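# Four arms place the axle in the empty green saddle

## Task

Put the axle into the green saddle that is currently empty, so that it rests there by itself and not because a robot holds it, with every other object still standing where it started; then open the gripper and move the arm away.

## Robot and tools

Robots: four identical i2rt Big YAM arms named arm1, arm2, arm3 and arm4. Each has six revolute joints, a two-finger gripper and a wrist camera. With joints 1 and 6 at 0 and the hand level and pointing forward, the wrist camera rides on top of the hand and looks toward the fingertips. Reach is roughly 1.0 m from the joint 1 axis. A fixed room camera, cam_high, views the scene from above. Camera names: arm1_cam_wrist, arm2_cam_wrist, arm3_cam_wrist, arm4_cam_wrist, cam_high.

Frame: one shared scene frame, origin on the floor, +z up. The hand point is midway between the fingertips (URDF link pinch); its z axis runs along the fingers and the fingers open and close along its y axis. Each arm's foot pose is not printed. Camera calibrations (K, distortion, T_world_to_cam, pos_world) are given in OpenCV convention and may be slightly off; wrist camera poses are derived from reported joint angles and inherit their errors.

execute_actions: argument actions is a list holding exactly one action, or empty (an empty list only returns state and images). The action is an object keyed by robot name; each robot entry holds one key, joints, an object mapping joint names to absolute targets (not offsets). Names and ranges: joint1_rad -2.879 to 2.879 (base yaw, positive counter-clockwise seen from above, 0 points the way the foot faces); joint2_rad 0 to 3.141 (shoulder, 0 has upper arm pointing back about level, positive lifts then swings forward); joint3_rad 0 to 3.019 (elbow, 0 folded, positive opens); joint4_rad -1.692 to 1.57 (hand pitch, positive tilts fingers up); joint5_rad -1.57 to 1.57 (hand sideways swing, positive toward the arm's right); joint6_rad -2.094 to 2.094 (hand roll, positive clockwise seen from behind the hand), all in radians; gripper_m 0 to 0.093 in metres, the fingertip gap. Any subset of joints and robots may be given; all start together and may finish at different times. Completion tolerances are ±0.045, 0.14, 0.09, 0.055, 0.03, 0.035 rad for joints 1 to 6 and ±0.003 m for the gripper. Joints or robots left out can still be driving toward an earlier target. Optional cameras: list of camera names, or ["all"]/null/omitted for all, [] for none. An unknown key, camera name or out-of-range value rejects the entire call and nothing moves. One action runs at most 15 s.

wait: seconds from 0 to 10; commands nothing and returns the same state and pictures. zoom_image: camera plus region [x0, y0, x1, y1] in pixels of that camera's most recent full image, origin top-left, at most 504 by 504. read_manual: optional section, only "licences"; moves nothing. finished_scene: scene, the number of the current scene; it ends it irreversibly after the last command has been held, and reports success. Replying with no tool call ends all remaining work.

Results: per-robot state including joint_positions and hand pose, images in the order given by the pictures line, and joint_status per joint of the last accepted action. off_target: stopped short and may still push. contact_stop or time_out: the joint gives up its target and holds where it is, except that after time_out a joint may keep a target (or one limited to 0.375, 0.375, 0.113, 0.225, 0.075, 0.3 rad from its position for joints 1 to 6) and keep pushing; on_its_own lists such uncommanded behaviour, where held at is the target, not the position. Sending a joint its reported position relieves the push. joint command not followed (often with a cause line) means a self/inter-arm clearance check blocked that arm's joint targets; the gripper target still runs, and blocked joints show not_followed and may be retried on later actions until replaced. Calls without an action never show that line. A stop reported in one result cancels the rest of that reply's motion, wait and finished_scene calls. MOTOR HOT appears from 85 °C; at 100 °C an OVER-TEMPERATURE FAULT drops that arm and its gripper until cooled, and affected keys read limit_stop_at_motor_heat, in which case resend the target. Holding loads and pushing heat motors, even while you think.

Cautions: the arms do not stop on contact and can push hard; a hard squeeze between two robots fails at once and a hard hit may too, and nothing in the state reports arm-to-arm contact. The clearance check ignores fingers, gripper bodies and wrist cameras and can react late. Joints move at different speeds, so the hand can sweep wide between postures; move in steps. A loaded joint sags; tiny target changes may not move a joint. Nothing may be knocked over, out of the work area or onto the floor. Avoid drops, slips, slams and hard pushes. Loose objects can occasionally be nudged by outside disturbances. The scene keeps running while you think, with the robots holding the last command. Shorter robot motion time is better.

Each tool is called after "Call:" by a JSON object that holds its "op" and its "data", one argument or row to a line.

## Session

Call:
{"op": "execute_actions", "data": {
  "actions": []
}}

Scene clock: 0.00 s.
Motor temperatures (°C, as the motors report them): arm1=[24 23 28 21 22 23] | arm2=[25 27 28 25 24 25] | arm3=[25 25 26 23 25 22] | arm4=[25 23 24 24 25 25]
arm1.joint_positions: joint1_rad=+0.846 joint2_rad=+0.472 joint3_rad=+1.399 joint4_rad=-1.445 joint5_rad=-0.208 joint6_rad=+0.496 gripper_m=+0.094
arm1.joint_status: not commanded
arm1.hand: x=-0.4950 y=+0.2758 z=+1.3559 quat_wxyz=(-0.504, -0.450, -0.737, -0.027) (m; scene frame)
arm2.joint_positions: joint1_rad=+0.895 joint2_rad=+0.574 joint3_rad=+1.326 joint4_rad=-1.332 joint5_rad=+0.297 joint6_rad=-0.146 gripper_m=+0.094
arm2.joint_status: not commanded
arm2.hand: x=-0.7763 y=-0.1691 z=+1.3454 quat_wxyz=(-0.307, +0.820, -0.302, -0.377) (m; scene frame)
arm3.joint_positions: joint1_rad=+0.667 joint2_rad=+0.539 joint3_rad=+1.426 joint4_rad=-1.367 joint5_rad=+0.095 joint6_rad=+0.164 gripper_m=+0.094
arm3.joint_status: not commanded
arm3.hand: x=+0.7417 y=+0.1871 z=+1.3278 quat_wxyz=(-0.462, -0.469, -0.715, +0.236) (m; scene frame)
arm4.joint_positions: joint1_rad=+0.818 joint2_rad=+0.461 joint3_rad=+1.332 joint4_rad=-1.324 joint5_rad=+0.139 joint6_rad=+0.259 gripper_m=+0.095
arm4.joint_status: not commanded
arm4.hand: x=+0.5346 y=-0.2061 z=+1.3715 quat_wxyz=(-0.190, +0.714, -0.453, -0.499) (m; scene frame)
pictures: arm1_cam_wrist, arm2_cam_wrist, arm3_cam_wrist, arm4_cam_wrist, cam_high
camera_calibration (this result's frames):
arm1_cam_wrist: T_world_to_cam=[[-0.646264, -0.590573, -0.483287, 0.494653], [-0.51408, 0.804968, -0.296223, -0.0733949], [0.563972, 0.0570105, -0.823824, 1.50616], [0, 0, 0, 1]] pos_world=[-0.567484, 0.265342, 1.45813]
arm2_cam_wrist: T_world_to_cam=[[0.725426, 0.631228, 0.274424, 0.3029], [0.687357, -0.643495, -0.336831, 0.885439], [-0.0360269, 0.432973, -0.900687, 1.38306], [0, 0, 0, 1]] pos_world=[-0.778516, -0.220253, 1.46083]
arm3_cam_wrist: T_world_to_cam=[[-0.894939, -0.434285, -0.102376, 0.878463], [-0.350466, 0.826195, -0.441107, 0.691597], [0.276149, -0.358884, -0.891596, 1.16797], [0, 0, 0, 1]] pos_world=[0.706018, 0.229276, 1.43636]
arm4_cam_wrist: T_world_to_cam=[[0.838713, 0.511663, -0.186445, -0.0823346], [0.38037, -0.795426, -0.471822, 0.287252], [-0.389717, 0.324806, -0.861755, 1.57996], [0, 0, 0, 1]] pos_world=[0.575531, -0.242566, 1.48172]
Images, in order (width x height): arm1_cam_wrist 504x504, arm2_cam_wrist 504x504, arm3_cam_wrist 504x504, arm4_cam_wrist 504x504, cam_high 504x504.

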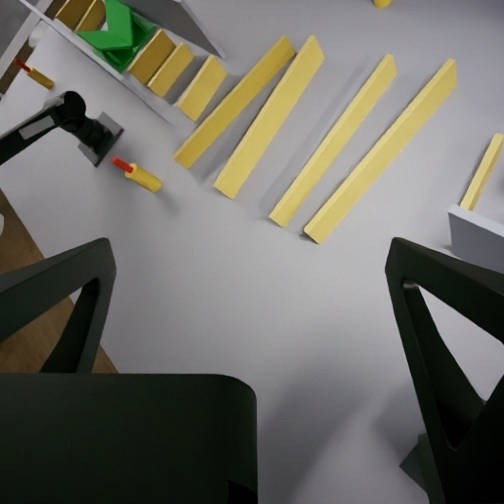

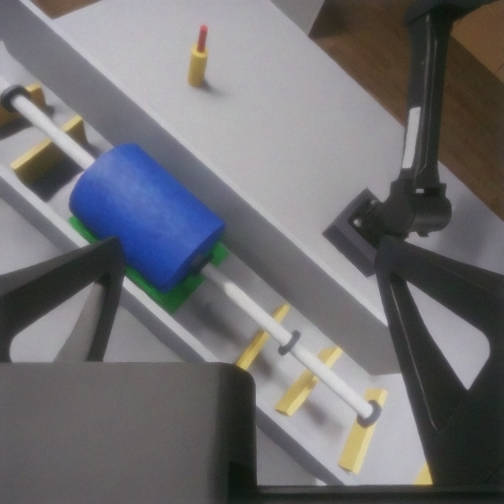

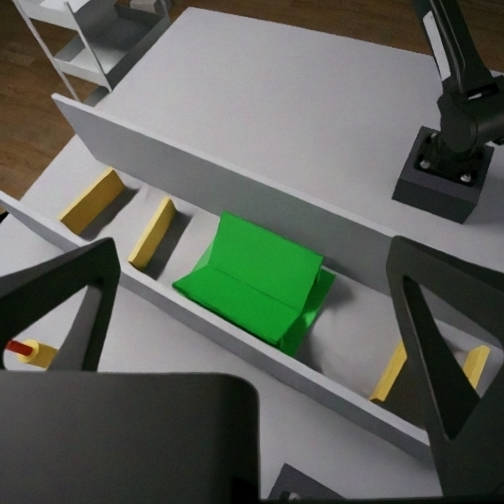

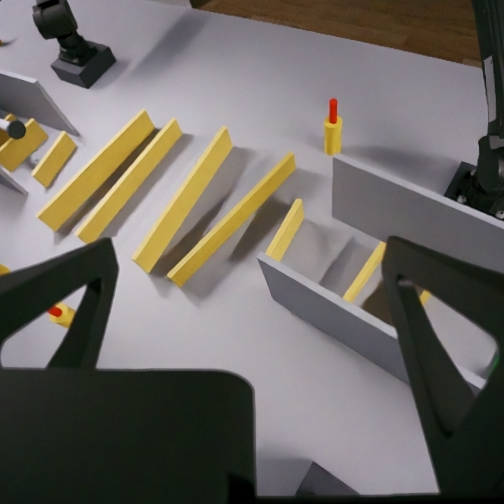

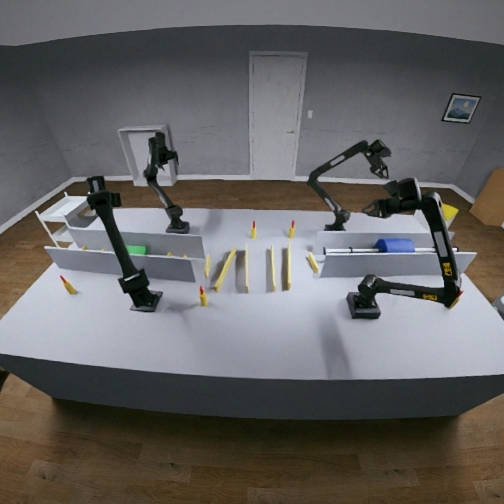

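Call:
{"op": "execute_actions", "data": {
  "actions": []
}}

Scene clock: 3.40 s.
Motor temperatures (°C, as the motors report them): arm1=[24 23 29 22 22 23] | arm2=[25 27 28 25 24 25] | arm3=[25 25 27 23 25 22] | arm4=[25 23 25 24 25 25]
arm1.joint_positions: joint1_rad=+0.846 joint2_rad=+0.472 joint3_rad=+1.399 joint4_rad=-1.445 joint5_rad=-0.208 joint6_rad=+0.496 gripper_m=+0.094
arm1.joint_status: not commanded
arm1.hand: x=-0.4950 y=+0.2758 z=+1.3559 quat_wxyz=(-0.504, -0.450, -0.737, -0.027) (m; scene frame)
arm2.joint_positions: joint1_rad=+0.895 joint2_rad=+0.574 joint3_rad=+1.326 joint4_rad=-1.332 joint5_rad=+0.297 joint6_rad=-0.146 gripper_m=+0.094
arm2.joint_status: not commanded
arm2.hand: x=-0.7763 y=-0.1691 z=+1.3454 quat_wxyz=(-0.307, +0.820, -0.302, -0.377) (m; scene frame)
arm3.joint_positions: joint1_rad=+0.667 joint2_rad=+0.539 joint3_rad=+1.426 joint4_rad=-1.367 joint5_rad=+0.095 joint6_rad=+0.164 gripper_m=+0.094
arm3.joint_status: not commanded
arm3.hand: x=+0.7417 y=+0.1871 z=+1.3278 quat_wxyz=(-0.462, -0.469, -0.715, +0.236) (m; scene frame)
arm4.joint_positions: joint1_rad=+0.818 joint2_rad=+0.461 joint3_rad=+1.332 joint4_rad=-1.324 joint5_rad=+0.139 joint6_rad=+0.259 gripper_m=+0.095
arm4.joint_status: not commanded
arm4.hand: x=+0.5346 y=-0.2061 z=+1.3715 quat_wxyz=(-0.190, +0.714, -0.453, -0.499) (m; scene frame)
pictures: arm1_cam_wrist, arm2_cam_wrist, arm3_cam_wrist, arm4_cam_wrist, cam_high
camera_calibration (this result's frames):
arm1_cam_wrist: T_world_to_cam=[[-0.646264, -0.590573, -0.483287, 0.494653], [-0.51408, 0.804968, -0.296223, -0.0733949], [0.563972, 0.0570105, -0.823824, 1.50616], [0, 0, 0, 1]] pos_world=[-0.567484, 0.265342, 1.45813]
arm2_cam_wrist: T_world_to_cam=[[0.725426, 0.631228, 0.274424, 0.3029], [0.687357, -0.643495, -0.336831, 0.885439], [-0.0360269, 0.432973, -0.900687, 1.38306], [0, 0, 0, 1]] pos_world=[-0.778516, -0.220253, 1.46083]
arm3_cam_wrist: T_world_to_cam=[[-0.894939, -0.434285, -0.102376, 0.878463], [-0.350466, 0.826195, -0.441107, 0.691597], [0.276149, -0.358884, -0.891596, 1.16797], [0, 0, 0, 1]] pos_world=[0.706018, 0.229276, 1.43636]
arm4_cam_wrist: T_world_to_cam=[[0.838713, 0.511663, -0.186445, -0.0823346], [0.38037, -0.795426, -0.471822, 0.287252], [-0.389717, 0.324806, -0.861755, 1.57996], [0, 0, 0, 1]] pos_world=[0.575531, -0.242566, 1.48172]
Images, in order (width x height): arm1_cam_wrist 504x504, arm2_cam_wrist 504x504, arm3_cam_wrist 504x504, arm4_cam_wrist 504x504, cam_high 504x504.

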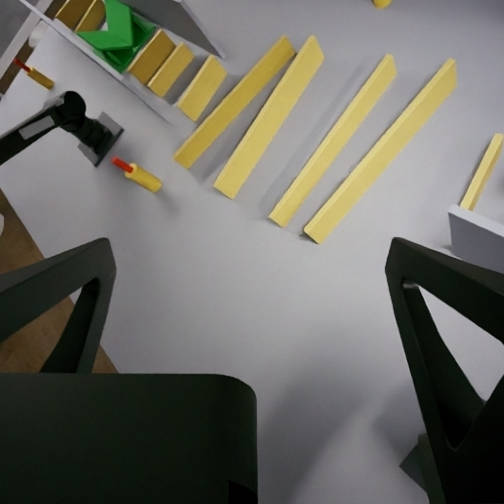

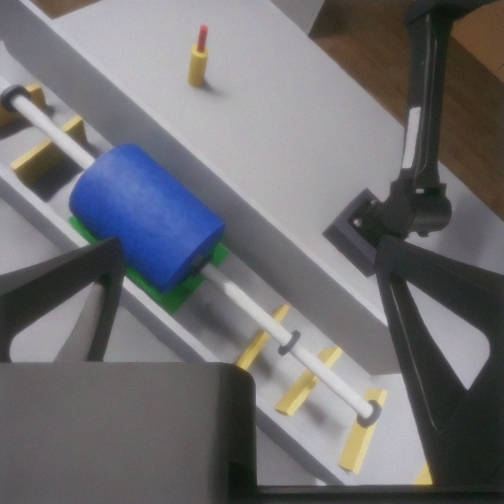

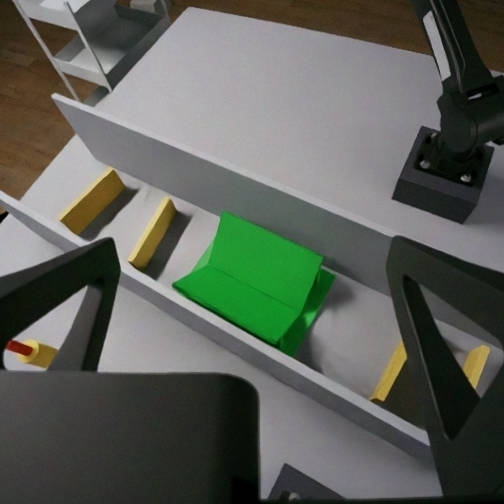

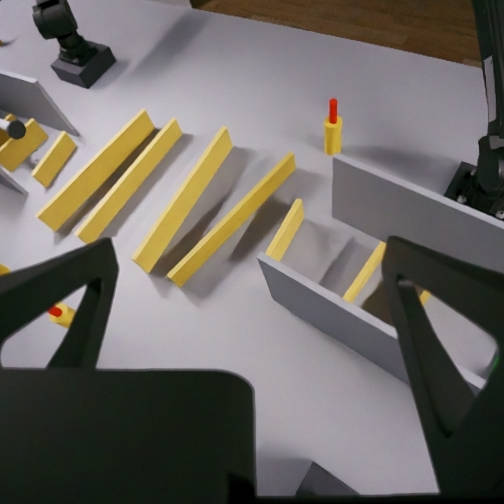

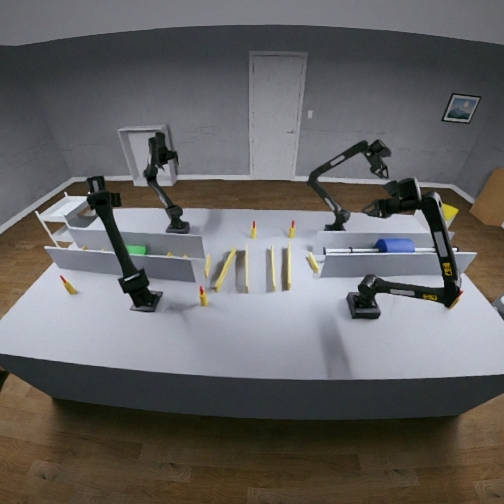

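Call:
{"op": "execute_actions", "data": {
  "actions": [
    {"arm1":{"joints":{"joint1_rad":-0.89,"joint5_rad":0,"joint6_rad":0.655,"joint2_rad":1.0,"joint3_rad":1.7,"joint4_rad":-1.66}},"arm2":{"joints":{"joint1_rad":0.43,"joint5_rad":0,"joint6_rad":1.97,"joint4_rad":-1.5,"joint2_rad":0.7}},"arm3":{"joints":{"joint1_rad":-0.94,"joint5_rad":0,"joint6_rad":0.59,"joint4_rad":-1.66}},"arm4":{"joints":{"joint1_rad":0.40,"joint5_rad":0,"joint6_rad":1.95,"joint4_rad":-1.66,"joint3_rad":1.1}}}
  ],
  "cameras": []
}}

Call:
{"op": "execute_actions", "data": {
  "actions": [
    {"arm1":{"joints":{"joint2_rad":2.02,"joint3_rad":2.17}},"arm2":{"joints":{"joint2_rad":1.23,"joint3_rad":1.175}}}
  ],
  "cameras": ["arm1_cam_wrist","arm2_cam_wrist"]
}}

Scene clock: 8.20 s.
Motor temperatures (°C, as the motors report them): arm1=[24 23 29 22 22 23] | arm2=[25 27 29 25 24 25] | arm3=[25 25 28 23 25 22] | arm4=[25 23 25 24 25 25]
arm1.joint_positions: joint1_rad=-0.883 joint2_rad=+1.005 joint3_rad=+1.674 joint4_rad=-1.650 joint5_rad=+0.000 joint6_rad=+0.645 gripper_m=+0.094
arm1.joint_status: all done
arm1.hand: x=-0.8763 y=+0.1548 z=+1.3310 quat_wxyz=(-0.182, -0.955, -0.020, +0.234) (m; scene frame)
arm2.joint_positions: joint1_rad=+0.440 joint2_rad=+0.703 joint3_rad=+1.326 joint4_rad=-1.485 joint5_rad=+0.003 joint6_rad=+1.962 gripper_m=+0.094
arm2.joint_status: all done
arm2.hand: x=-0.7409 y=-0.1227 z=+1.2852 quat_wxyz=(+0.138, +0.016, -0.938, -0.317) (m; scene frame)
arm3.joint_positions: joint1_rad=-0.934 joint2_rad=+0.539 joint3_rad=+1.426 joint4_rad=-1.647 joint5_rad=+0.002 joint6_rad=+0.580 gripper_m=+0.094
arm3.joint_status: all done
arm3.hand: x=+0.5176 y=+0.2666 z=+1.2728 quat_wxyz=(-0.219, -0.918, -0.008, +0.331) (m; scene frame)
arm4.joint_positions: joint1_rad=+0.406 joint2_rad=+0.464 joint3_rad=+1.088 joint4_rad=-1.648 joint5_rad=+0.003 joint6_rad=+1.941 gripper_m=+0.095
arm4.joint_status: all done
arm4.hand: x=+0.5879 y=-0.2081 z=+1.1994 quat_wxyz=(+0.102, +0.003, -0.963, -0.250) (m; scene frame)
pictures: none
No camera images: the call's "cameras" was empty. Leave "cameras" out to get every camera's image.

Scene clock: 10.03 s.
Motor temperatures (°C, as the motors report them): arm1=[24 24 30 22 22 23] | arm2=[25 27 29 25 24 25] | arm3=[25 25 28 23 25 22] | arm4=[25 23 25 24 25 25]
arm1.joint_positions: joint1_rad=-0.883 joint2_rad=+2.051 joint3_rad=+2.136 joint4_rad=-1.657 joint5_rad=+0.000 joint6_rad=+0.646 gripper_m=+0.094
arm1.joint_status: all done
arm1.hand: x=-1.1306 y=-0.0527 z=+1.0374 quat_wxyz=(-0.002, -1.000, -0.021, +0.005) (m; scene frame)
arm2.joint_positions: joint1_rad=+0.440 joint2_rad=+1.241 joint3_rad=+1.173 joint4_rad=-1.486 joint5_rad=+0.003 joint6_rad=+1.962 gripper_m=+0.094
arm2.joint_status: all done
arm2.hand: x=-0.7834 y=-0.0313 z=+1.0606 quat_wxyz=(+0.003, +0.018, -1.000, -0.006) (m; scene frame)
arm3.joint_positions: joint1_rad=-0.934 joint2_rad=+0.539 joint3_rad=+1.426 joint4_rad=-1.647 joint5_rad=+0.002 joint6_rad=+0.580 gripper_m=+0.094
arm3.joint_status: not commanded
arm3.hand: x=+0.5176 y=+0.2666 z=+1.2728 quat_wxyz=(-0.219, -0.918, -0.008, +0.331) (m; scene frame)
arm4.joint_positions: joint1_rad=+0.406 joint2_rad=+0.464 joint3_rad=+1.088 joint4_rad=-1.648 joint5_rad=+0.003 joint6_rad=+1.941 gripper_m=+0.095
arm4.joint_status: not commanded
arm4.hand: x=+0.5879 y=-0.2081 z=+1.1994 quat_wxyz=(+0.102, +0.003, -0.963, -0.250) (m; scene frame)
pictures: arm1_cam_wrist, arm2_cam_wrist
camera_calibration (this result's frames):
arm1_cam_wrist: T_world_to_cam=[[-0.045212, 0.99892, 0.0107136, -0.0132175], [0.819179, 0.0309344, 0.572704, 0.335174], [0.571754, 0.0346694, -0.819693, 1.62432], [0, 0, 0, 1]] pos_world=[-1.20388, -0.0534796, 1.13963]
arm2_cam_wrist: T_world_to_cam=[[0.0362922, -0.999223, -0.0153697, 0.01563], [-0.802938, -0.0383125, 0.59483, -1.25365], [-0.594956, -0.00924678, -0.803705, 0.512084], [0, 0, 0, 1]] pos_world=[-0.7025, -0.0276773, 1.15751]
Images, in order (width x height): arm1_cam_wrist 504x504, arm2_cam_wrist 504x504.

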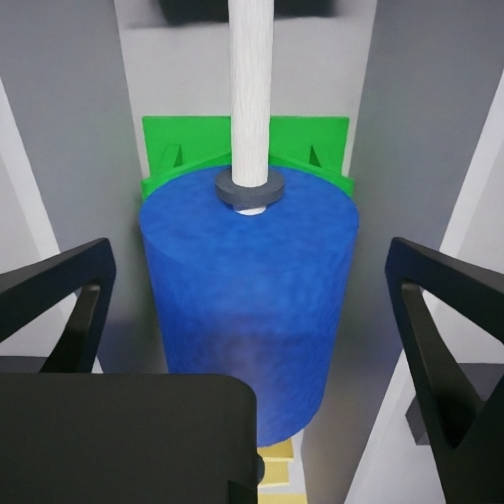

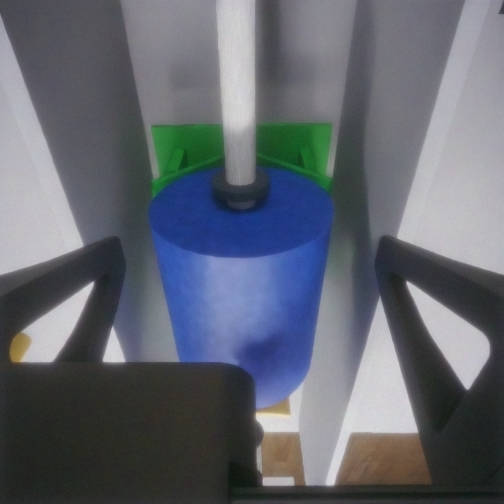

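Call:
{"op": "execute_actions", "data": {
  "actions": [
    {"arm1":{"joints":{"joint2_rad":2.045,"joint3_rad":1.89,"joint4_rad":-1.385,"gripper_m":0.08}},"arm2":{"joints":{"joint1_rad":0.42,"joint2_rad":1.35,"joint3_rad":0.93,"joint4_rad":-1.13,"gripper_m":0.08}}}
  ],
  "cameras": []
}}

Call:
{"op": "execute_actions", "data": {
  "actions": [
    {"arm1":{"joints":{"joint2_rad":2.085,"joint3_rad":1.80,"joint4_rad":-1.255}},"arm2":{"joints":{"joint2_rad":1.435,"joint3_rad":0.842,"joint4_rad":-0.955}}}
  ],
  "cameras": ["arm1_cam_wrist","arm2_cam_wrist"]
}}

Scene clock: 13.07 s.
Motor temperatures (°C, as the motors report them): arm1=[24 24 30 22 22 23] | arm2=[25 27 30 25 24 25] | arm3=[25 25 28 23 25 22] | arm4=[25 23 25 24 25 25]
arm1.joint_positions: joint1_rad=-0.883 joint2_rad=+2.051 joint3_rad=+1.878 joint4_rad=-1.399 joint5_rad=+0.000 joint6_rad=+0.646 gripper_m=+0.080
arm1.joint_status: all done
arm1.hand: x=-1.1285 y=-0.0505 z=+0.9388 quat_wxyz=(-0.002, -1.000, -0.021, +0.005) (m; scene frame)
arm2.joint_positions: joint1_rad=+0.433 joint2_rad=+1.363 joint3_rad=+0.924 joint4_rad=-1.146 joint5_rad=+0.003 joint6_rad=+1.963 gripper_m=+0.080
arm2.joint_status: all done
arm2.hand: x=-0.7830 y=-0.0273 z=+0.9285 quat_wxyz=(-0.003, +0.015, -1.000, +0.008) (m; scene frame)
arm3.joint_positions: joint1_rad=-0.934 joint2_rad=+0.539 joint3_rad=+1.426 joint4_rad=-1.647 joint5_rad=+0.002 joint6_rad=+0.580 gripper_m=+0.094
arm3.joint_status: not commanded
arm3.hand: x=+0.5176 y=+0.2666 z=+1.2728 quat_wxyz=(-0.219, -0.918, -0.008, +0.331) (m; scene frame)
arm4.joint_positions: joint1_rad=+0.406 joint2_rad=+0.464 joint3_rad=+1.088 joint4_rad=-1.648 joint5_rad=+0.003 joint6_rad=+1.941 gripper_m=+0.095
arm4.joint_status: not commanded
arm4.hand: x=+0.5879 y=-0.2081 z=+1.1994 quat_wxyz=(+0.102, +0.003, -0.963, -0.250) (m; scene frame)
pictures: none
No camera images: the call's "cameras" was empty. Leave "cameras" out to get every camera's image.

Scene clock: 13.97 s.
Motor temperatures (°C, as the motors report them): arm1=[24 24 30 22 22 23] | arm2=[25 27 30 25 24 25] | arm3=[25 25 28 23 25 22] | arm4=[25 23 26 24 25 25]
arm1.joint_positions: joint1_rad=-0.883 joint2_rad=+2.083 joint3_rad=+1.791 joint4_rad=-1.268 joint5_rad=+0.000 joint6_rad=+0.646 gripper_m=+0.080
arm1.joint_status: all done
arm1.hand: x=-1.1304 y=-0.0519 z=+0.8870 quat_wxyz=(-0.005, -1.000, -0.021, +0.009) (m; scene frame)
arm2.joint_positions: joint1_rad=+0.433 joint2_rad=+1.441 joint3_rad=+0.842 joint4_rad=-0.971 joint5_rad=+0.003 joint6_rad=+1.963 gripper_m=+0.080
arm2.joint_status: all done
arm2.hand: x=-0.7844 y=-0.0246 z=+0.8750 quat_wxyz=(+0.000, +0.014, -1.000, +0.001) (m; scene frame)
arm3.joint_positions: joint1_rad=-0.934 joint2_rad=+0.539 joint3_rad=+1.426 joint4_rad=-1.647 joint5_rad=+0.002 joint6_rad=+0.580 gripper_m=+0.094
arm3.joint_status: not commanded
arm3.hand: x=+0.5176 y=+0.2666 z=+1.2728 quat_wxyz=(-0.219, -0.918, -0.008, +0.331) (m; scene frame)
arm4.joint_positions: joint1_rad=+0.406 joint2_rad=+0.464 joint3_rad=+1.088 joint4_rad=-1.648 joint5_rad=+0.003 joint6_rad=+1.941 gripper_m=+0.095
arm4.joint_status: not commanded
arm4.hand: x=+0.5879 y=-0.2081 z=+1.1994 quat_wxyz=(+0.102, +0.003, -0.963, -0.250) (m; scene frame)
pictures: arm1_cam_wrist, arm2_cam_wrist
camera_calibration (this result's frames):
arm1_cam_wrist: T_world_to_cam=[[-0.0451814, 0.998969, 0.00432037, -0.00668643], [0.823879, 0.0348159, 0.565696, 0.432802], [0.564963, 0.0291184, -0.824603, 1.49722], [0, 0, 0, 1]] pos_world=[-1.20275, -0.0519856, 0.989809]
arm2_cam_wrist: T_world_to_cam=[[0.0287743, -0.999586, -0.000403597, 0.000543799], [-0.806895, -0.0234658, 0.590228, -1.14251], [-0.589993, -0.0166577, -0.807236, 0.369164], [0, 0, 0, 1]] pos_world=[-0.704099, -0.0201169, 0.972346]
Images, in order (width x height): arm1_cam_wrist 504x504, arm2_cam_wrist 504x504.

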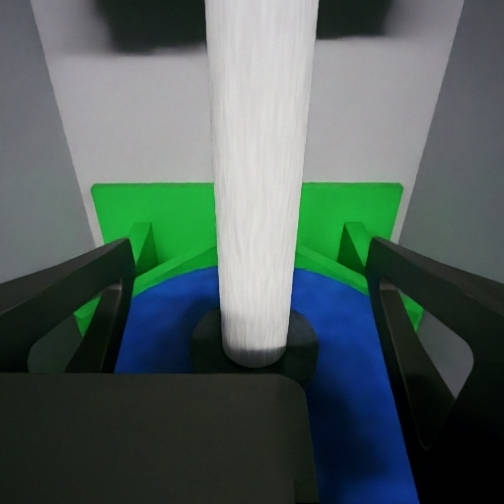

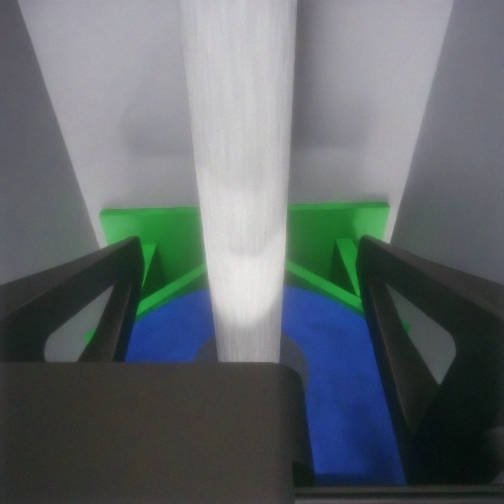

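Call:
{"op": "execute_actions", "data": {
  "actions": [
    {"arm1":{"joints":{"joint2_rad":2.11}},"arm2":{"joints":{"joint2_rad":1.455,"joint4_rad":-0.94}}}
  ],
  "cameras": []
}}

Call:
{"op": "execute_actions", "data": {
  "actions": [
    {"arm1":{"joints":{"gripper_m":0}},"arm2":{"joints":{"gripper_m":0}}}
  ],
  "cameras": ["arm1_cam_wrist","arm2_cam_wrist"]
}}

Call:
{"op": "execute_actions", "data": {
  "actions": [
    {"arm1":{"joints":{"joint2_rad":2.01,"joint3_rad":1.965,"joint4_rad":-1.395}},"arm2":{"joints":{"joint2_rad":1.33,"joint3_rad":1.01,"joint4_rad":-1.15}}}
  ],
  "cameras": []
}}

Scene clock: 15.73 s.
Motor temperatures (°C, as the motors report them): arm1=[24 24 30 22 22 23] | arm2=[25 27 30 25 24 25] | arm3=[25 25 29 23 25 22] | arm4=[25 23 26 24 25 25]
arm1.joint_positions: joint1_rad=-0.883 joint2_rad=+2.093 joint3_rad=+1.791 joint4_rad=-1.268 joint5_rad=+0.000 joint6_rad=+0.646 gripper_m=+0.080
arm1.joint_status: all done
arm1.hand: x=-1.1300 y=-0.0516 z=+0.8811 quat_wxyz=(-0.003, -1.000, -0.021, +0.006) (m; scene frame)
arm2.joint_positions: joint1_rad=+0.433 joint2_rad=+1.442 joint3_rad=+0.842 joint4_rad=-0.956 joint5_rad=+0.003 joint6_rad=+1.963 gripper_m=+0.080
arm2.joint_status: all done
arm2.hand: x=-0.7859 y=-0.0214 z=+0.8747 quat_wxyz=(+0.002, +0.014, -1.000, -0.005) (m; scene frame)
arm3.joint_positions: joint1_rad=-0.934 joint2_rad=+0.539 joint3_rad=+1.426 joint4_rad=-1.647 joint5_rad=+0.002 joint6_rad=+0.580 gripper_m=+0.094
arm3.joint_status: not commanded
arm3.hand: x=+0.5176 y=+0.2666 z=+1.2728 quat_wxyz=(-0.219, -0.918, -0.008, +0.331) (m; scene frame)
arm4.joint_positions: joint1_rad=+0.406 joint2_rad=+0.464 joint3_rad=+1.088 joint4_rad=-1.648 joint5_rad=+0.003 joint6_rad=+1.941 gripper_m=+0.095
arm4.joint_status: not commanded
arm4.hand: x=+0.5879 y=-0.2081 z=+1.1994 quat_wxyz=(+0.102, +0.003, -0.963, -0.250) (m; scene frame)
pictures: none
No camera images: the call's "cameras" was empty. Leave "cameras" out to get every camera's image.

Scene clock: 16.40 s.
Motor temperatures (°C, as the motors report them): arm1=[24 24 30 22 22 23] | arm2=[25 27 30 25 24 25] | arm3=[25 25 29 23 25 22] | arm4=[25 23 26 24 25 25]
arm1.joint_positions: joint1_rad=-0.883 joint2_rad=+2.093 joint3_rad=+1.790 joint4_rad=-1.269 joint5_rad=+0.005 joint6_rad=+0.648 gripper_m=+0.023
arm1.joint_status: gripper_m off_target (ended at +0.023, target +0.000)
arm1.hand: x=-1.1303 y=-0.0502 z=+0.8807 quat_wxyz=(+0.000, -1.000, -0.019, +0.006) (m; scene frame)
arm2.joint_positions: joint1_rad=+0.433 joint2_rad=+1.442 joint3_rad=+0.840 joint4_rad=-0.959 joint5_rad=-0.002 joint6_rad=+1.957 gripper_m=+0.024
arm2.joint_status: gripper_m off_target (ended at +0.024, target +0.000)
arm2.hand: x=-0.7861 y=-0.0230 z=+0.8743 quat_wxyz=(+0.004, +0.018, -1.000, -0.002) (m; scene frame)
arm3.joint_positions: joint1_rad=-0.934 joint2_rad=+0.539 joint3_rad=+1.426 joint4_rad=-1.647 joint5_rad=+0.002 joint6_rad=+0.580 gripper_m=+0.094
arm3.joint_status: not commanded
arm3.hand: x=+0.5176 y=+0.2666 z=+1.2728 quat_wxyz=(-0.219, -0.918, -0.008, +0.331) (m; scene frame)
arm4.joint_positions: joint1_rad=+0.406 joint2_rad=+0.464 joint3_rad=+1.088 joint4_rad=-1.648 joint5_rad=+0.003 joint6_rad=+1.941 gripper_m=+0.095
arm4.joint_status: not commanded
arm4.hand: x=+0.5879 y=-0.2081 z=+1.1994 quat_wxyz=(+0.102, +0.003, -0.963, -0.250) (m; scene frame)
pictures: arm1_cam_wrist, arm2_cam_wrist
camera_calibration (this result's frames):
arm1_cam_wrist: T_world_to_cam=[[-0.0417034, 0.99902, 0.0147951, -0.0136543], [0.820593, 0.0257998, 0.57093, 0.427471], [0.569989, 0.0359505, -0.820865, 1.49471], [0, 0, 0, 1]] pos_world=[-1.20332, -0.0511233, 0.983102]
arm2_cam_wrist: T_world_to_cam=[[0.0348194, -0.999368, -0.00722448, 0.0128915], [-0.801521, -0.0322426, 0.597097, -1.14541], [-0.596952, -0.015, -0.802137, 0.357699], [0, 0, 0, 1]] pos_world=[-0.70499, -0.0186822, 0.970937]
Images, in order (width x height): arm1_cam_wrist 504x504, arm2_cam_wrist 504x504.

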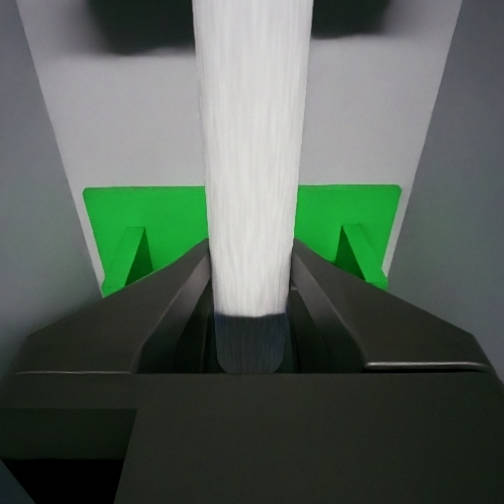

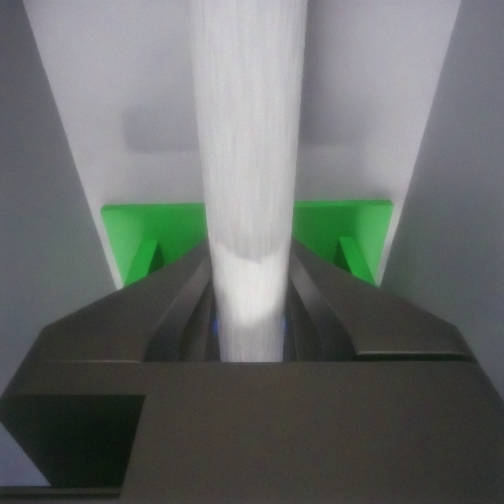

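Scene clock: 17.50 s.
Motor temperatures (°C, as the motors report them): arm1=[24 25 31 22 22 23] | arm2=[25 27 30 25 24 25] | arm3=[25 25 29 23 25 22] | arm4=[25 23 26 24 25 25]
arm1.joint_positions: joint1_rad=-0.883 joint2_rad=+2.075 joint3_rad=+1.883 joint4_rad=-1.402 joint5_rad=-0.008 joint6_rad=+0.649 gripper_m=+0.023
arm1.joint_status: all done
arm1.hand: x=-1.1284 y=-0.0516 z=+0.9263 quat_wxyz=(+0.001, -1.000, -0.019, -0.006) (m; scene frame)
arm2.joint_positions: joint1_rad=+0.429 joint2_rad=+1.360 joint3_rad=+0.924 joint4_rad=-1.134 joint5_rad=-0.002 joint6_rad=+1.951 gripper_m=+0.024
arm2.joint_status: all done
arm2.hand: x=-0.7839 y=-0.0243 z=+0.9295 quat_wxyz=(+0.002, +0.018, -1.000, +0.002) (m; scene frame)
arm3.joint_positions: joint1_rad=-0.934 joint2_rad=+0.539 joint3_rad=+1.426 joint4_rad=-1.647 joint5_rad=+0.002 joint6_rad=+0.580 gripper_m=+0.094
arm3.joint_status: not commanded
arm3.hand: x=+0.5176 y=+0.2666 z=+1.2728 quat_wxyz=(-0.219, -0.918, -0.008, +0.331) (m; scene frame)
arm4.joint_positions: joint1_rad=+0.406 joint2_rad=+0.464 joint3_rad=+1.088 joint4_rad=-1.648 joint5_rad=+0.003 joint6_rad=+1.941 gripper_m=+0.095
arm4.joint_status: not commanded
arm4.hand: x=+0.5879 y=-0.2081 z=+1.1994 quat_wxyz=(+0.102, +0.003, -0.963, -0.250) (m; scene frame)
pictures: none
No camera images: the call's "cameras" was empty. Leave "cameras" out to get every camera's image.

Call:
{"op": "execute_actions", "data": {
  "actions": [
    {"arm1":{"joints":{"joint2_rad":1.965,"joint3_rad":2.108,"joint4_rad":-1.555}},"arm2":{"joints":{"joint2_rad":1.262,"joint3_rad":1.145,"joint4_rad":-1.35}}}
  ],
  "cameras": []
}}

Call:
{"op": "execute_actions", "data": {
  "actions": [
    {"arm1":{"joints":{"joint1_rad":-0.765,"joint2_rad":1.765,"joint3_rad":1.735,"joint4_rad":-1.44,"joint6_rad":0.77}},"arm2":{"joints":{"joint1_rad":0.148,"joint2_rad":1.195,"joint3_rad":1.035,"joint4_rad":-1.355,"joint6_rad":1.67}}}
  ],
  "cameras": []
}}

Call:
{"op": "execute_actions", "data": {
  "actions": [
    {"arm1":{"joints":{"joint1_rad":-0.612,"joint2_rad":1.57,"joint3_rad":1.475,"joint4_rad":-1.385,"joint6_rad":0.925}},"arm2":{"joints":{"joint1_rad":-0.182,"joint2_rad":1.235,"joint3_rad":1.105,"joint4_rad":-1.345,"joint6_rad":1.34}}}
  ],
  "cameras": ["arm1_cam_wrist","cam_high"]
}}

Scene clock: 21.17 s.
Motor temperatures (°C, as the motors report them): arm1=[24 25 32 22 23 23] | arm2=[25 27 31 25 24 25] | arm3=[25 25 29 23 25 22] | arm4=[25 23 26 24 25 25]
arm1.joint_positions: joint1_rad=-0.883 joint2_rad=+2.026 joint3_rad=+2.030 joint4_rad=-1.559 joint5_rad=-0.002 joint6_rad=+0.649 gripper_m=+0.023
arm1.joint_status: all done
arm1.hand: x=-1.1293 y=-0.0514 z=+1.0121 quat_wxyz=(-0.008, -1.000, -0.019, +0.011) (m; scene frame)
arm2.joint_positions: joint1_rad=+0.430 joint2_rad=+1.292 joint3_rad=+1.056 joint4_rad=-1.334 joint5_rad=-0.015 joint6_rad=+1.952 gripper_m=+0.024
arm2.joint_status: all done
arm2.hand: x=-0.7854 y=-0.0262 z=+0.9996 quat_wxyz=(+0.008, +0.018, -1.000, +0.005) (m; scene frame)
arm3.joint_positions: joint1_rad=-0.934 joint2_rad=+0.539 joint3_rad=+1.426 joint4_rad=-1.647 joint5_rad=+0.002 joint6_rad=+0.580 gripper_m=+0.094
arm3.joint_status: not commanded
arm3.hand: x=+0.5176 y=+0.2666 z=+1.2728 quat_wxyz=(-0.219, -0.918, -0.008, +0.331) (m; scene frame)
arm4.joint_positions: joint1_rad=+0.406 joint2_rad=+0.464 joint3_rad=+1.088 joint4_rad=-1.648 joint5_rad=+0.003 joint6_rad=+1.941 gripper_m=+0.095
arm4.joint_status: not commanded
arm4.hand: x=+0.5879 y=-0.2081 z=+1.1994 quat_wxyz=(+0.102, +0.003, -0.963, -0.250) (m; scene frame)
pictures: none
No camera images: the call's "cameras" was empty. Leave "cameras" out to get every camera's image.

Scene clock: 22.27 s.
Motor temperatures (°C, as the motors report them): arm1=[24 25 32 22 23 23] | arm2=[25 27 32 25 24 25] | arm3=[25 25 29 23 25 22] | arm4=[25 23 26 24 25 25]
arm1.joint_positions: joint1_rad=-0.760 joint2_rad=+1.825 joint3_rad=+1.705 joint4_rad=-1.450 joint5_rad=+0.000 joint6_rad=+0.762 gripper_m=+0.023
arm1.joint_status: all done
arm1.hand: x=-1.0263 y=-0.0556 z=+1.0028 quat_wxyz=(-0.003, -1.000, -0.023, +0.006) (m; scene frame)
arm2.joint_positions: joint1_rad=+0.146 joint2_rad=+1.228 joint3_rad=+1.004 joint4_rad=-1.364 joint5_rad=+0.007 joint6_rad=+1.659 gripper_m=+0.024
arm2.joint_status: all done
arm2.hand: x=-0.6817 y=-0.0253 z=+1.0007 quat_wxyz=(-0.004, +0.023, -1.000, +0.011) (m; scene frame)
arm3.joint_positions: joint1_rad=-0.934 joint2_rad=+0.539 joint3_rad=+1.426 joint4_rad=-1.647 joint5_rad=+0.002 joint6_rad=+0.580 gripper_m=+0.094
arm3.joint_status: not commanded
arm3.hand: x=+0.5176 y=+0.2666 z=+1.2728 quat_wxyz=(-0.219, -0.918, -0.008, +0.331) (m; scene frame)
arm4.joint_positions: joint1_rad=+0.406 joint2_rad=+0.464 joint3_rad=+1.088 joint4_rad=-1.648 joint5_rad=+0.003 joint6_rad=+1.941 gripper_m=+0.095
arm4.joint_status: not commanded
arm4.hand: x=+0.5879 y=-0.2081 z=+1.1994 quat_wxyz=(+0.102, +0.003, -0.963, -0.250) (m; scene frame)
pictures: none
No camera images: the call's "cameras" was empty. Leave "cameras" out to get every camera's image.

Scene clock: 24.53 s.
Motor temperatures (°C, as the motors report them): arm1=[24 25 32 22 22 23] | arm2=[25 27 32 25 24 25] | arm3=[25 25 29 23 25 22] | arm4=[25 23 26 24 25 25]
arm1.joint_positions: joint1_rad=-0.612 joint2_rad=+1.623 joint3_rad=+1.448 joint4_rad=-1.384 joint5_rad=+0.000 joint6_rad=+0.929 gripper_m=+0.023
arm1.joint_status: all done
arm1.hand: x=-0.9195 y=-0.0482 z=+1.0061 quat_wxyz=(-0.007, -1.000, -0.014, +0.009) (m; scene frame)
arm2.joint_positions: joint1_rad=-0.183 joint2_rad=+1.255 joint3_rad=+1.008 joint4_rad=-1.352 joint5_rad=+0.003 joint6_rad=+1.349 gripper_m=+0.024
arm2.joint_status: joint3_rad time_out (moved +0.004 of +0.101); the others done
arm2.on_its_own: joint3_rad reads +1.008 and still pushes toward +1.105 since a time_out
arm2.hand: x=-0.5744 y=-0.0236 z=+0.9935 quat_wxyz=(+0.002, +0.014, -1.000, +0.017) (m; scene frame)
arm3.joint_positions: joint1_rad=-0.934 joint2_rad=+0.539 joint3_rad=+1.426 joint4_rad=-1.647 joint5_rad=+0.002 joint6_rad=+0.580 gripper_m=+0.094
arm3.joint_status: not commanded
arm3.hand: x=+0.5176 y=+0.2666 z=+1.2728 quat_wxyz=(-0.219, -0.918, -0.008, +0.331) (m; scene frame)
arm4.joint_positions: joint1_rad=+0.406 joint2_rad=+0.464 joint3_rad=+1.088 joint4_rad=-1.648 joint5_rad=+0.003 joint6_rad=+1.941 gripper_m=+0.095
arm4.joint_status: not commanded
arm4.hand: x=+0.5879 y=-0.2081 z=+1.1994 quat_wxyz=(+0.102, +0.003, -0.963, -0.250) (m; scene frame)
pictures: arm1_cam_wrist, cam_high
camera_calibration (this result's frames):
arm1_cam_wrist: T_world_to_cam=[[-0.0318942, 0.999491, 0.000858775, 0.0143185], [0.823837, 0.0258025, 0.566239, 0.190566], [0.565928, 0.0187672, -0.824241, 1.47625], [0, 0, 0, 1]] pos_world=[-0.991991, -0.0469335, 1.10887]
Images, in order (width x height): arm1_cam_wrist 504x504, cam_high 504x504.

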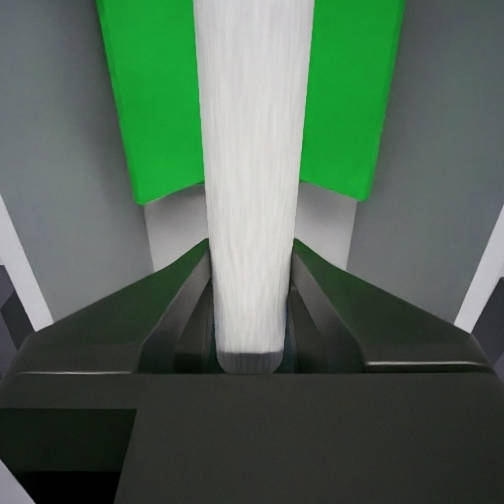

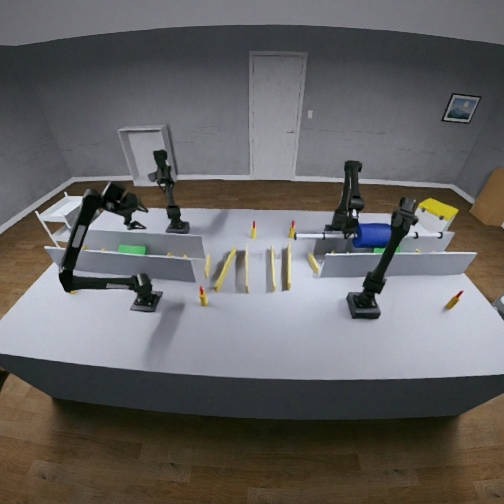

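Call:
{"op": "execute_actions", "data": {
  "actions": [
    {"arm1":{"joints":{"joint1_rad":-0.405,"joint2_rad":1.405,"joint3_rad":1.285,"joint4_rad":-1.38,"joint6_rad":1.14}},"arm2":{"joints":{"joint1_rad":-0.475,"joint2_rad":1.345,"joint3_rad":1.225,"joint4_rad":-1.32,"joint6_rad":1.055}},"arm3":{"joints":{"joint2_rad":1.0,"joint3_rad":1.98,"joint4_rad":-1.59,"gripper_m":0.085}}}
  ],
  "cameras": []
}}

Call:
{"op": "execute_actions", "data": {
  "actions": [
    {"arm1":{"joints":{"joint1_rad":-0.135,"joint2_rad":1.31,"joint3_rad":1.183,"joint4_rad":-1.38,"joint6_rad":1.415}},"arm2":{"joints":{"joint1_rad":-0.693,"joint2_rad":1.515,"joint3_rad":1.41,"joint4_rad":-1.345,"joint6_rad":0.84}},"arm3":{"joints":{"joint2_rad":1.4}}}
  ],
  "cameras": []
}}

Call:
{"op": "execute_actions", "data": {
  "actions": [
    {"arm1":{"joints":{"joint1_rad":0.16,"joint2_rad":1.29,"joint3_rad":1.165,"joint6_rad":1.715}},"arm2":{"joints":{"joint1_rad":-0.84,"joint2_rad":1.72,"joint3_rad":1.665,"joint4_rad":-1.395,"joint6_rad":0.70}},"arm3":{"joints":{"joint2_rad":1.70}}}
  ],
  "cameras": []
}}

Call:
{"op": "execute_actions", "data": {
  "actions": [
    {"arm1":{"joints":{"joint1_rad":0.422,"joint2_rad":1.385,"joint3_rad":1.29,"joint4_rad":-1.36,"joint6_rad":1.985}},"arm2":{"joints":{"joint1_rad":-0.955,"joint2_rad":1.93,"joint3_rad":1.99,"joint4_rad":-1.505,"joint6_rad":0.59}}}
  ],
  "cameras": ["arm3_cam_wrist","cam_high"]
}}

Scene clock: 28.40 s.
Motor temperatures (°C, as the motors report them): arm1=[24 25 33 22 22 23] | arm2=[25 27 34 25 24 25] | arm3=[25 25 30 23 25 22] | arm4=[25 23 26 24 25 25]
arm1.joint_positions: joint1_rad=-0.396 joint2_rad=+1.450 joint3_rad=+1.253 joint4_rad=-1.378 joint5_rad=-0.001 joint6_rad=+1.147 gripper_m=+0.023
arm1.joint_status: all done
arm1.hand: x=-0.7998 y=-0.0337 z=+1.0062 quat_wxyz=(-0.001, -1.000, -0.013, +0.004) (m; scene frame)
arm2.joint_positions: joint1_rad=-0.481 joint2_rad=+1.378 joint3_rad=+1.132 joint4_rad=-1.319 joint5_rad=+0.002 joint6_rad=+1.053 gripper_m=+0.024
arm2.joint_status: joint3_rad time_out (moved +0.124 of +0.217); the others done
arm2.on_its_own: joint3_rad reads +1.132 and still pushes toward +1.225 since a time_out
arm2.hand: x=-0.4556 y=-0.0077 z=+0.9972 quat_wxyz=(-0.001, +0.013, -1.000, +0.000) (m; scene frame)
arm3.joint_positions: joint1_rad=-0.934 joint2_rad=+1.004 joint3_rad=+1.934 joint4_rad=-1.608 joint5_rad=+0.002 joint6_rad=+0.580 gripper_m=+0.085
arm3.joint_status: all done
arm3.hand: x=+0.3988 y=+0.1855 z=+1.4023 quat_wxyz=(-0.240, -0.901, -0.008, +0.362) (m; scene frame)
arm4.joint_positions: joint1_rad=+0.406 joint2_rad=+0.464 joint3_rad=+1.088 joint4_rad=-1.648 joint5_rad=+0.003 joint6_rad=+1.941 gripper_m=+0.095
arm4.joint_status: not commanded
arm4.hand: x=+0.5879 y=-0.2081 z=+1.1994 quat_wxyz=(+0.102, +0.003, -0.963, -0.250) (m; scene frame)
pictures: none
No camera images: the call's "cameras" was empty. Leave "cameras" out to get every camera's image.

not run: a stop came earlier in this reply.

not run: a stop came earlier in this reply.

not run: a stop came earlier in this reply.

Call:
{"op": "execute_actions", "data": {
  "actions": [
    {"arm1":{"joints":{"joint1_rad":-0.14,"joint2_rad":1.31,"joint3_rad":1.187,"joint4_rad":-1.38,"joint6_rad":1.41}},"arm2":{"joints":{"joint1_rad":-0.688,"joint2_rad":1.51,"joint3_rad":1.41,"joint4_rad":-1.35,"joint6_rad":0.845}},"arm3":{"joints":{"joint2_rad":1.4}}}
  ],
  "cameras": []
}}

Call:
{"op": "execute_actions", "data": {
  "actions": [
    {"arm1":{"joints":{"joint1_rad":0.155,"joint2_rad":1.29,"joint3_rad":1.168,"joint6_rad":1.71}},"arm2":{"joints":{"joint1_rad":-0.836,"joint2_rad":1.715,"joint3_rad":1.665,"joint4_rad":-1.395,"joint6_rad":0.705}},"arm3":{"joints":{"joint2_rad":1.70}}}
  ],
  "cameras": []
}}

Call:
{"op": "execute_actions", "data": {
  "actions": [
    {"arm1":{"joints":{"joint1_rad":0.418,"joint2_rad":1.385,"joint3_rad":1.29,"joint4_rad":-1.36,"joint6_rad":1.98}},"arm2":{"joints":{"joint1_rad":-0.952,"joint2_rad":1.925,"joint3_rad":1.99,"joint4_rad":-1.505,"joint6_rad":0.595}}}
  ],
  "cameras": ["arm3_cam_wrist","cam_high"]
}}

Scene clock: 31.73 s.
Motor temperatures (°C, as the motors report them): arm1=[24 25 33 22 23 23] | arm2=[25 27 35 25 24 25] | arm3=[25 25 30 23 25 22] | arm4=[25 23 26 24 25 25]
arm1.joint_positions: joint1_rad=-0.133 joint2_rad=+1.354 joint3_rad=+1.158 joint4_rad=-1.378 joint5_rad=-0.004 joint6_rad=+1.424 gripper_m=+0.023
arm1.joint_status: all done
arm1.hand: x=-0.6886 y=-0.0263 z=+1.0053 quat_wxyz=(-0.001, -1.000, -0.006, +0.003) (m; scene frame)
arm2.joint_positions: joint1_rad=-0.693 joint2_rad=+1.553 joint3_rad=+1.312 joint4_rad=-1.339 joint5_rad=-0.001 joint6_rad=+0.856 gripper_m=+0.024
arm2.joint_status: joint3_rad time_out (moved +0.179 of +0.278); the others done
arm2.on_its_own: joint3_rad reads +1.312 and still pushes toward +1.410 since a time_out
arm2.hand: x=-0.3470 y=-0.0056 z=+0.9940 quat_wxyz=(+0.004, +0.005, -1.000, +0.006) (m; scene frame)
arm3.joint_positions: joint1_rad=-0.934 joint2_rad=+1.406 joint3_rad=+1.958 joint4_rad=-1.606 joint5_rad=+0.002 joint6_rad=+0.580 gripper_m=+0.085
arm3.joint_status: all done
arm3.hand: x=+0.2509 y=+0.0853 z=+1.2667 quat_wxyz=(-0.142, -0.966, -0.008, +0.216) (m; scene frame)
arm4.joint_positions: joint1_rad=+0.406 joint2_rad=+0.464 joint3_rad=+1.088 joint4_rad=-1.648 joint5_rad=+0.003 joint6_rad=+1.941 gripper_m=+0.095
arm4.joint_status: not commanded
arm4.hand: x=+0.5879 y=-0.2081 z=+1.1994 quat_wxyz=(+0.102, +0.003, -0.963, -0.250) (m; scene frame)
pictures: none
No camera images: the call's "cameras" was empty. Leave "cameras" out to get every camera's image.

not run: a stop came earlier in this reply.

not run: a stop came earlier in this reply.

Call:
{"op": "execute_actions", "data": {
  "actions": [
    {"arm1":{"joints":{"joint1_rad":0.155,"joint2_rad":1.29,"joint3_rad":1.168,"joint6_rad":1.71}},"arm2":{"joints":{"joint1_rad":-0.836,"joint2_rad":1.705,"joint3_rad":1.672,"joint4_rad":-1.395,"joint6_rad":0.705}},"arm3":{"joints":{"joint2_rad":1.72}}}
  ],
  "cameras": []
}}

Call:
{"op": "execute_actions", "data": {
  "actions": [
    {"arm1":{"joints":{"joint1_rad":0.418,"joint2_rad":1.385,"joint3_rad":1.29,"joint4_rad":-1.36,"joint6_rad":1.98}},"arm2":{"joints":{"joint1_rad":-0.952,"joint2_rad":1.915,"joint3_rad":2.0,"joint4_rad":-1.505,"joint6_rad":0.595}}}
  ],
  "cameras": ["arm3_cam_wrist","cam_high"]
}}

Scene clock: 34.80 s.
Motor temperatures (°C, as the motors report them): arm1=[24 25 33 22 23 23] | arm2=[25 28 36 25 24 25] | arm3=[25 25 30 23 25 22] | arm4=[25 23 26 24 25 25]
arm1.joint_positions: joint1_rad=+0.156 joint2_rad=+1.342 joint3_rad=+1.141 joint4_rad=-1.378 joint5_rad=-0.009 joint6_rad=+1.712 gripper_m=+0.023
arm1.joint_status: all done
arm1.hand: x=-0.5793 y=-0.0189 z=+1.0022 quat_wxyz=(+0.002, -1.000, -0.007, +0.002) (m; scene frame)
arm2.joint_positions: joint1_rad=-0.835 joint2_rad=+1.755 joint3_rad=+1.568 joint4_rad=-1.388 joint5_rad=+0.000 joint6_rad=+0.711 gripper_m=+0.024
arm2.joint_status: joint3_rad time_out (moved +0.256 of +0.360); the others done
arm2.on_its_own: joint3_rad reads +1.568 and still pushes toward +1.672 since a time_out
arm2.hand: x=-0.2409 y=+0.0031 z=+0.9939 quat_wxyz=(+0.002, +0.007, -1.000, +0.004) (m; scene frame)
arm3.joint_positions: joint1_rad=-0.934 joint2_rad=+1.741 joint3_rad=+1.958 joint4_rad=-1.603 joint5_rad=+0.002 joint6_rad=+0.580 gripper_m=+0.085
arm3.joint_status: all done
arm3.hand: x=+0.1693 y=+0.0302 z=+1.0983 quat_wxyz=(-0.051, -0.995, -0.009, +0.080) (m; scene frame)
arm4.joint_positions: joint1_rad=+0.406 joint2_rad=+0.464 joint3_rad=+1.088 joint4_rad=-1.648 joint5_rad=+0.003 joint6_rad=+1.941 gripper_m=+0.095
arm4.joint_status: not commanded
arm4.hand: x=+0.5879 y=-0.2081 z=+1.1994 quat_wxyz=(+0.102, +0.003, -0.963, -0.250) (m; scene frame)
pictures: none
No camera images: the call's "cameras" was empty. Leave "cameras" out to get every camera's image.

not run: a stop came earlier in this reply.

Call:
{"op": "execute_actions", "data": {
  "actions": [
    {"arm1":{"joints":{"joint1_rad":0.435,"joint2_rad":1.39,"joint3_rad":1.295,"joint4_rad":-1.36,"joint6_rad":1.995}},"arm2":{"joints":{"joint1_rad":-0.957,"joint2_rad":1.93,"joint3_rad":2.03,"joint4_rad":-1.515,"joint6_rad":0.59}}}
  ],
  "cameras": ["arm3_cam_wrist","cam_high"]
}}

Scene clock: 37.77 s.
Motor temperatures (°C, as the motors report them): arm1=[24 25 33 21 23 23] | arm2=[25 28 37 25 24 25] | arm3=[25 26 31 23 25 22] | arm4=[25 23 27 24 25 25]
arm1.joint_positions: joint1_rad=+0.435 joint2_rad=+1.426 joint3_rad=+1.227 joint4_rad=-1.363 joint5_rad=-0.012 joint6_rad=+2.002 gripper_m=+0.023
arm1.joint_status: all done
arm1.hand: x=-0.4636 y=-0.0211 z=+1.0019 quat_wxyz=(-0.004, -1.000, -0.002, -0.002) (m; scene frame)
arm2.joint_positions: joint1_rad=-0.962 joint2_rad=+1.988 joint3_rad=+1.920 joint4_rad=-1.507 joint5_rad=+0.006 joint6_rad=+0.594 gripper_m=+0.024
arm2.joint_status: joint3_rad time_out (moved +0.353 of +0.462); the others done
arm2.on_its_own: joint3_rad reads +1.920 and still pushes toward +2.030 since a time_out
arm2.hand: x=-0.1283 y=-0.0031 z=+0.9979 quat_wxyz=(+0.001, +0.002, -1.000, +0.006) (m; scene frame)
arm3.joint_positions: joint1_rad=-0.934 joint2_rad=+1.741 joint3_rad=+1.958 joint4_rad=-1.603 joint5_rad=+0.002 joint6_rad=+0.580 gripper_m=+0.085
arm3.joint_status: not commanded
arm3.hand: x=+0.1693 y=+0.0302 z=+1.0983 quat_wxyz=(-0.051, -0.995, -0.009, +0.080) (m; scene frame)
arm4.joint_positions: joint1_rad=+0.406 joint2_rad=+0.464 joint3_rad=+1.088 joint4_rad=-1.648 joint5_rad=+0.003 joint6_rad=+1.941 gripper_m=+0.095
arm4.joint_status: not commanded
arm4.hand: x=+0.5879 y=-0.2081 z=+1.1994 quat_wxyz=(+0.102, +0.003, -0.963, -0.250) (m; scene frame)
pictures: arm3_cam_wrist, cam_high
camera_calibration (this result's frames):
arm3_cam_wrist: T_world_to_cam=[[-0.0104316, 0.995779, -0.0911864, 0.069378], [0.892248, 0.0504376, 0.44872, -0.644864], [0.451425, -0.0766801, -0.889008, 1.0241], [0, 0, 0, 1]] pos_world=[0.113797, 0.0419683, 1.20612]
Images, in order (width x height): arm3_cam_wrist 504x504, cam_high 504x504.

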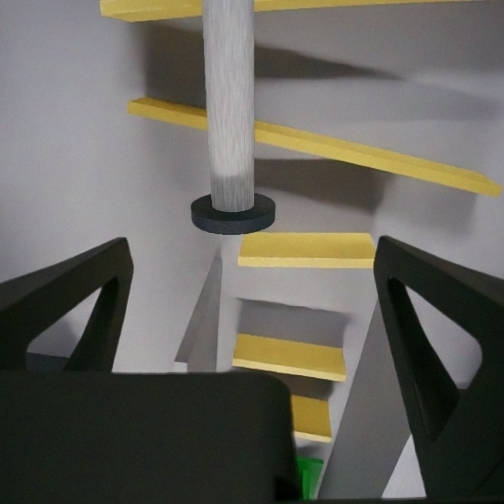

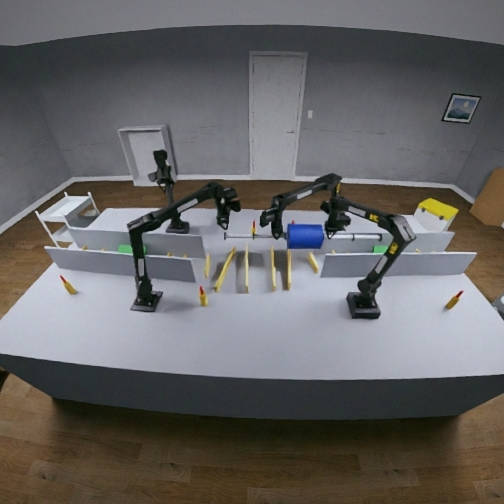

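Call:
{"op": "execute_actions", "data": {
  "actions": [
    {"arm3":{"joints":{"joint2_rad":1.922,"joint4_rad":-1.575,"joint6_rad":0.605}}}
  ],
  "cameras": ["arm3_cam_wrist"]
}}

Scene clock: 39.87 s.
Motor temperatures (°C, as the motors report them): arm1=[24 25 34 21 23 23] | arm2=[25 29 37 25 24 25] | arm3=[25 26 31 23 25 22] | arm4=[25 23 27 24 25 25]
arm1.joint_positions: joint1_rad=+0.435 joint2_rad=+1.426 joint3_rad=+1.227 joint4_rad=-1.363 joint5_rad=-0.012 joint6_rad=+2.002 gripper_m=+0.023
arm1.joint_status: not commanded
arm1.hand: x=-0.4636 y=-0.0211 z=+1.0019 quat_wxyz=(-0.004, -1.000, -0.002, -0.002) (m; scene frame)
arm2.joint_positions: joint1_rad=-0.962 joint2_rad=+1.988 joint3_rad=+1.920 joint4_rad=-1.507 joint5_rad=+0.006 joint6_rad=+0.594 gripper_m=+0.024
arm2.joint_status: not commanded
arm2.on_its_own: joint3_rad reads +1.920 and still pushes toward +2.030 since a time_out
arm2.hand: x=-0.1283 y=-0.0031 z=+0.9979 quat_wxyz=(+0.001, +0.002, -1.000, +0.006) (m; scene frame)
arm3.joint_positions: joint1_rad=-0.934 joint2_rad=+1.954 joint3_rad=+1.958 joint4_rad=-1.588 joint5_rad=+0.002 joint6_rad=+0.594 gripper_m=+0.085
arm3.joint_status: all done
arm3.hand: x=+0.1405 y=+0.0108 z=+0.9781 quat_wxyz=(+0.004, -1.000, -0.001, -0.002) (m; scene frame)
arm4.joint_positions: joint1_rad=+0.406 joint2_rad=+0.464 joint3_rad=+1.088 joint4_rad=-1.648 joint5_rad=+0.003 joint6_rad=+1.941 gripper_m=+0.095
arm4.joint_status: not commanded
arm4.hand: x=+0.5879 y=-0.2081 z=+1.1994 quat_wxyz=(+0.102, +0.003, -0.963, -0.250) (m; scene frame)
pictures: arm3_cam_wrist
camera_calibration (this result's frames):
arm3_cam_wrist: T_world_to_cam=[[0.0103764, 0.999772, 0.0186793, -0.0330513], [0.807128, -0.0194014, 0.590058, -0.689724], [0.590286, 0.0089539, -0.807145, 0.828263], [0, 0, 0, 1]] pos_world=[0.068127, 0.0122459, 1.07612]
Images, in order (width x height): arm3_cam_wrist 504x504.

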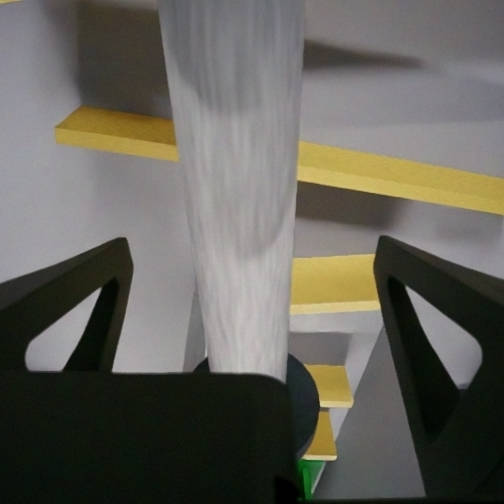

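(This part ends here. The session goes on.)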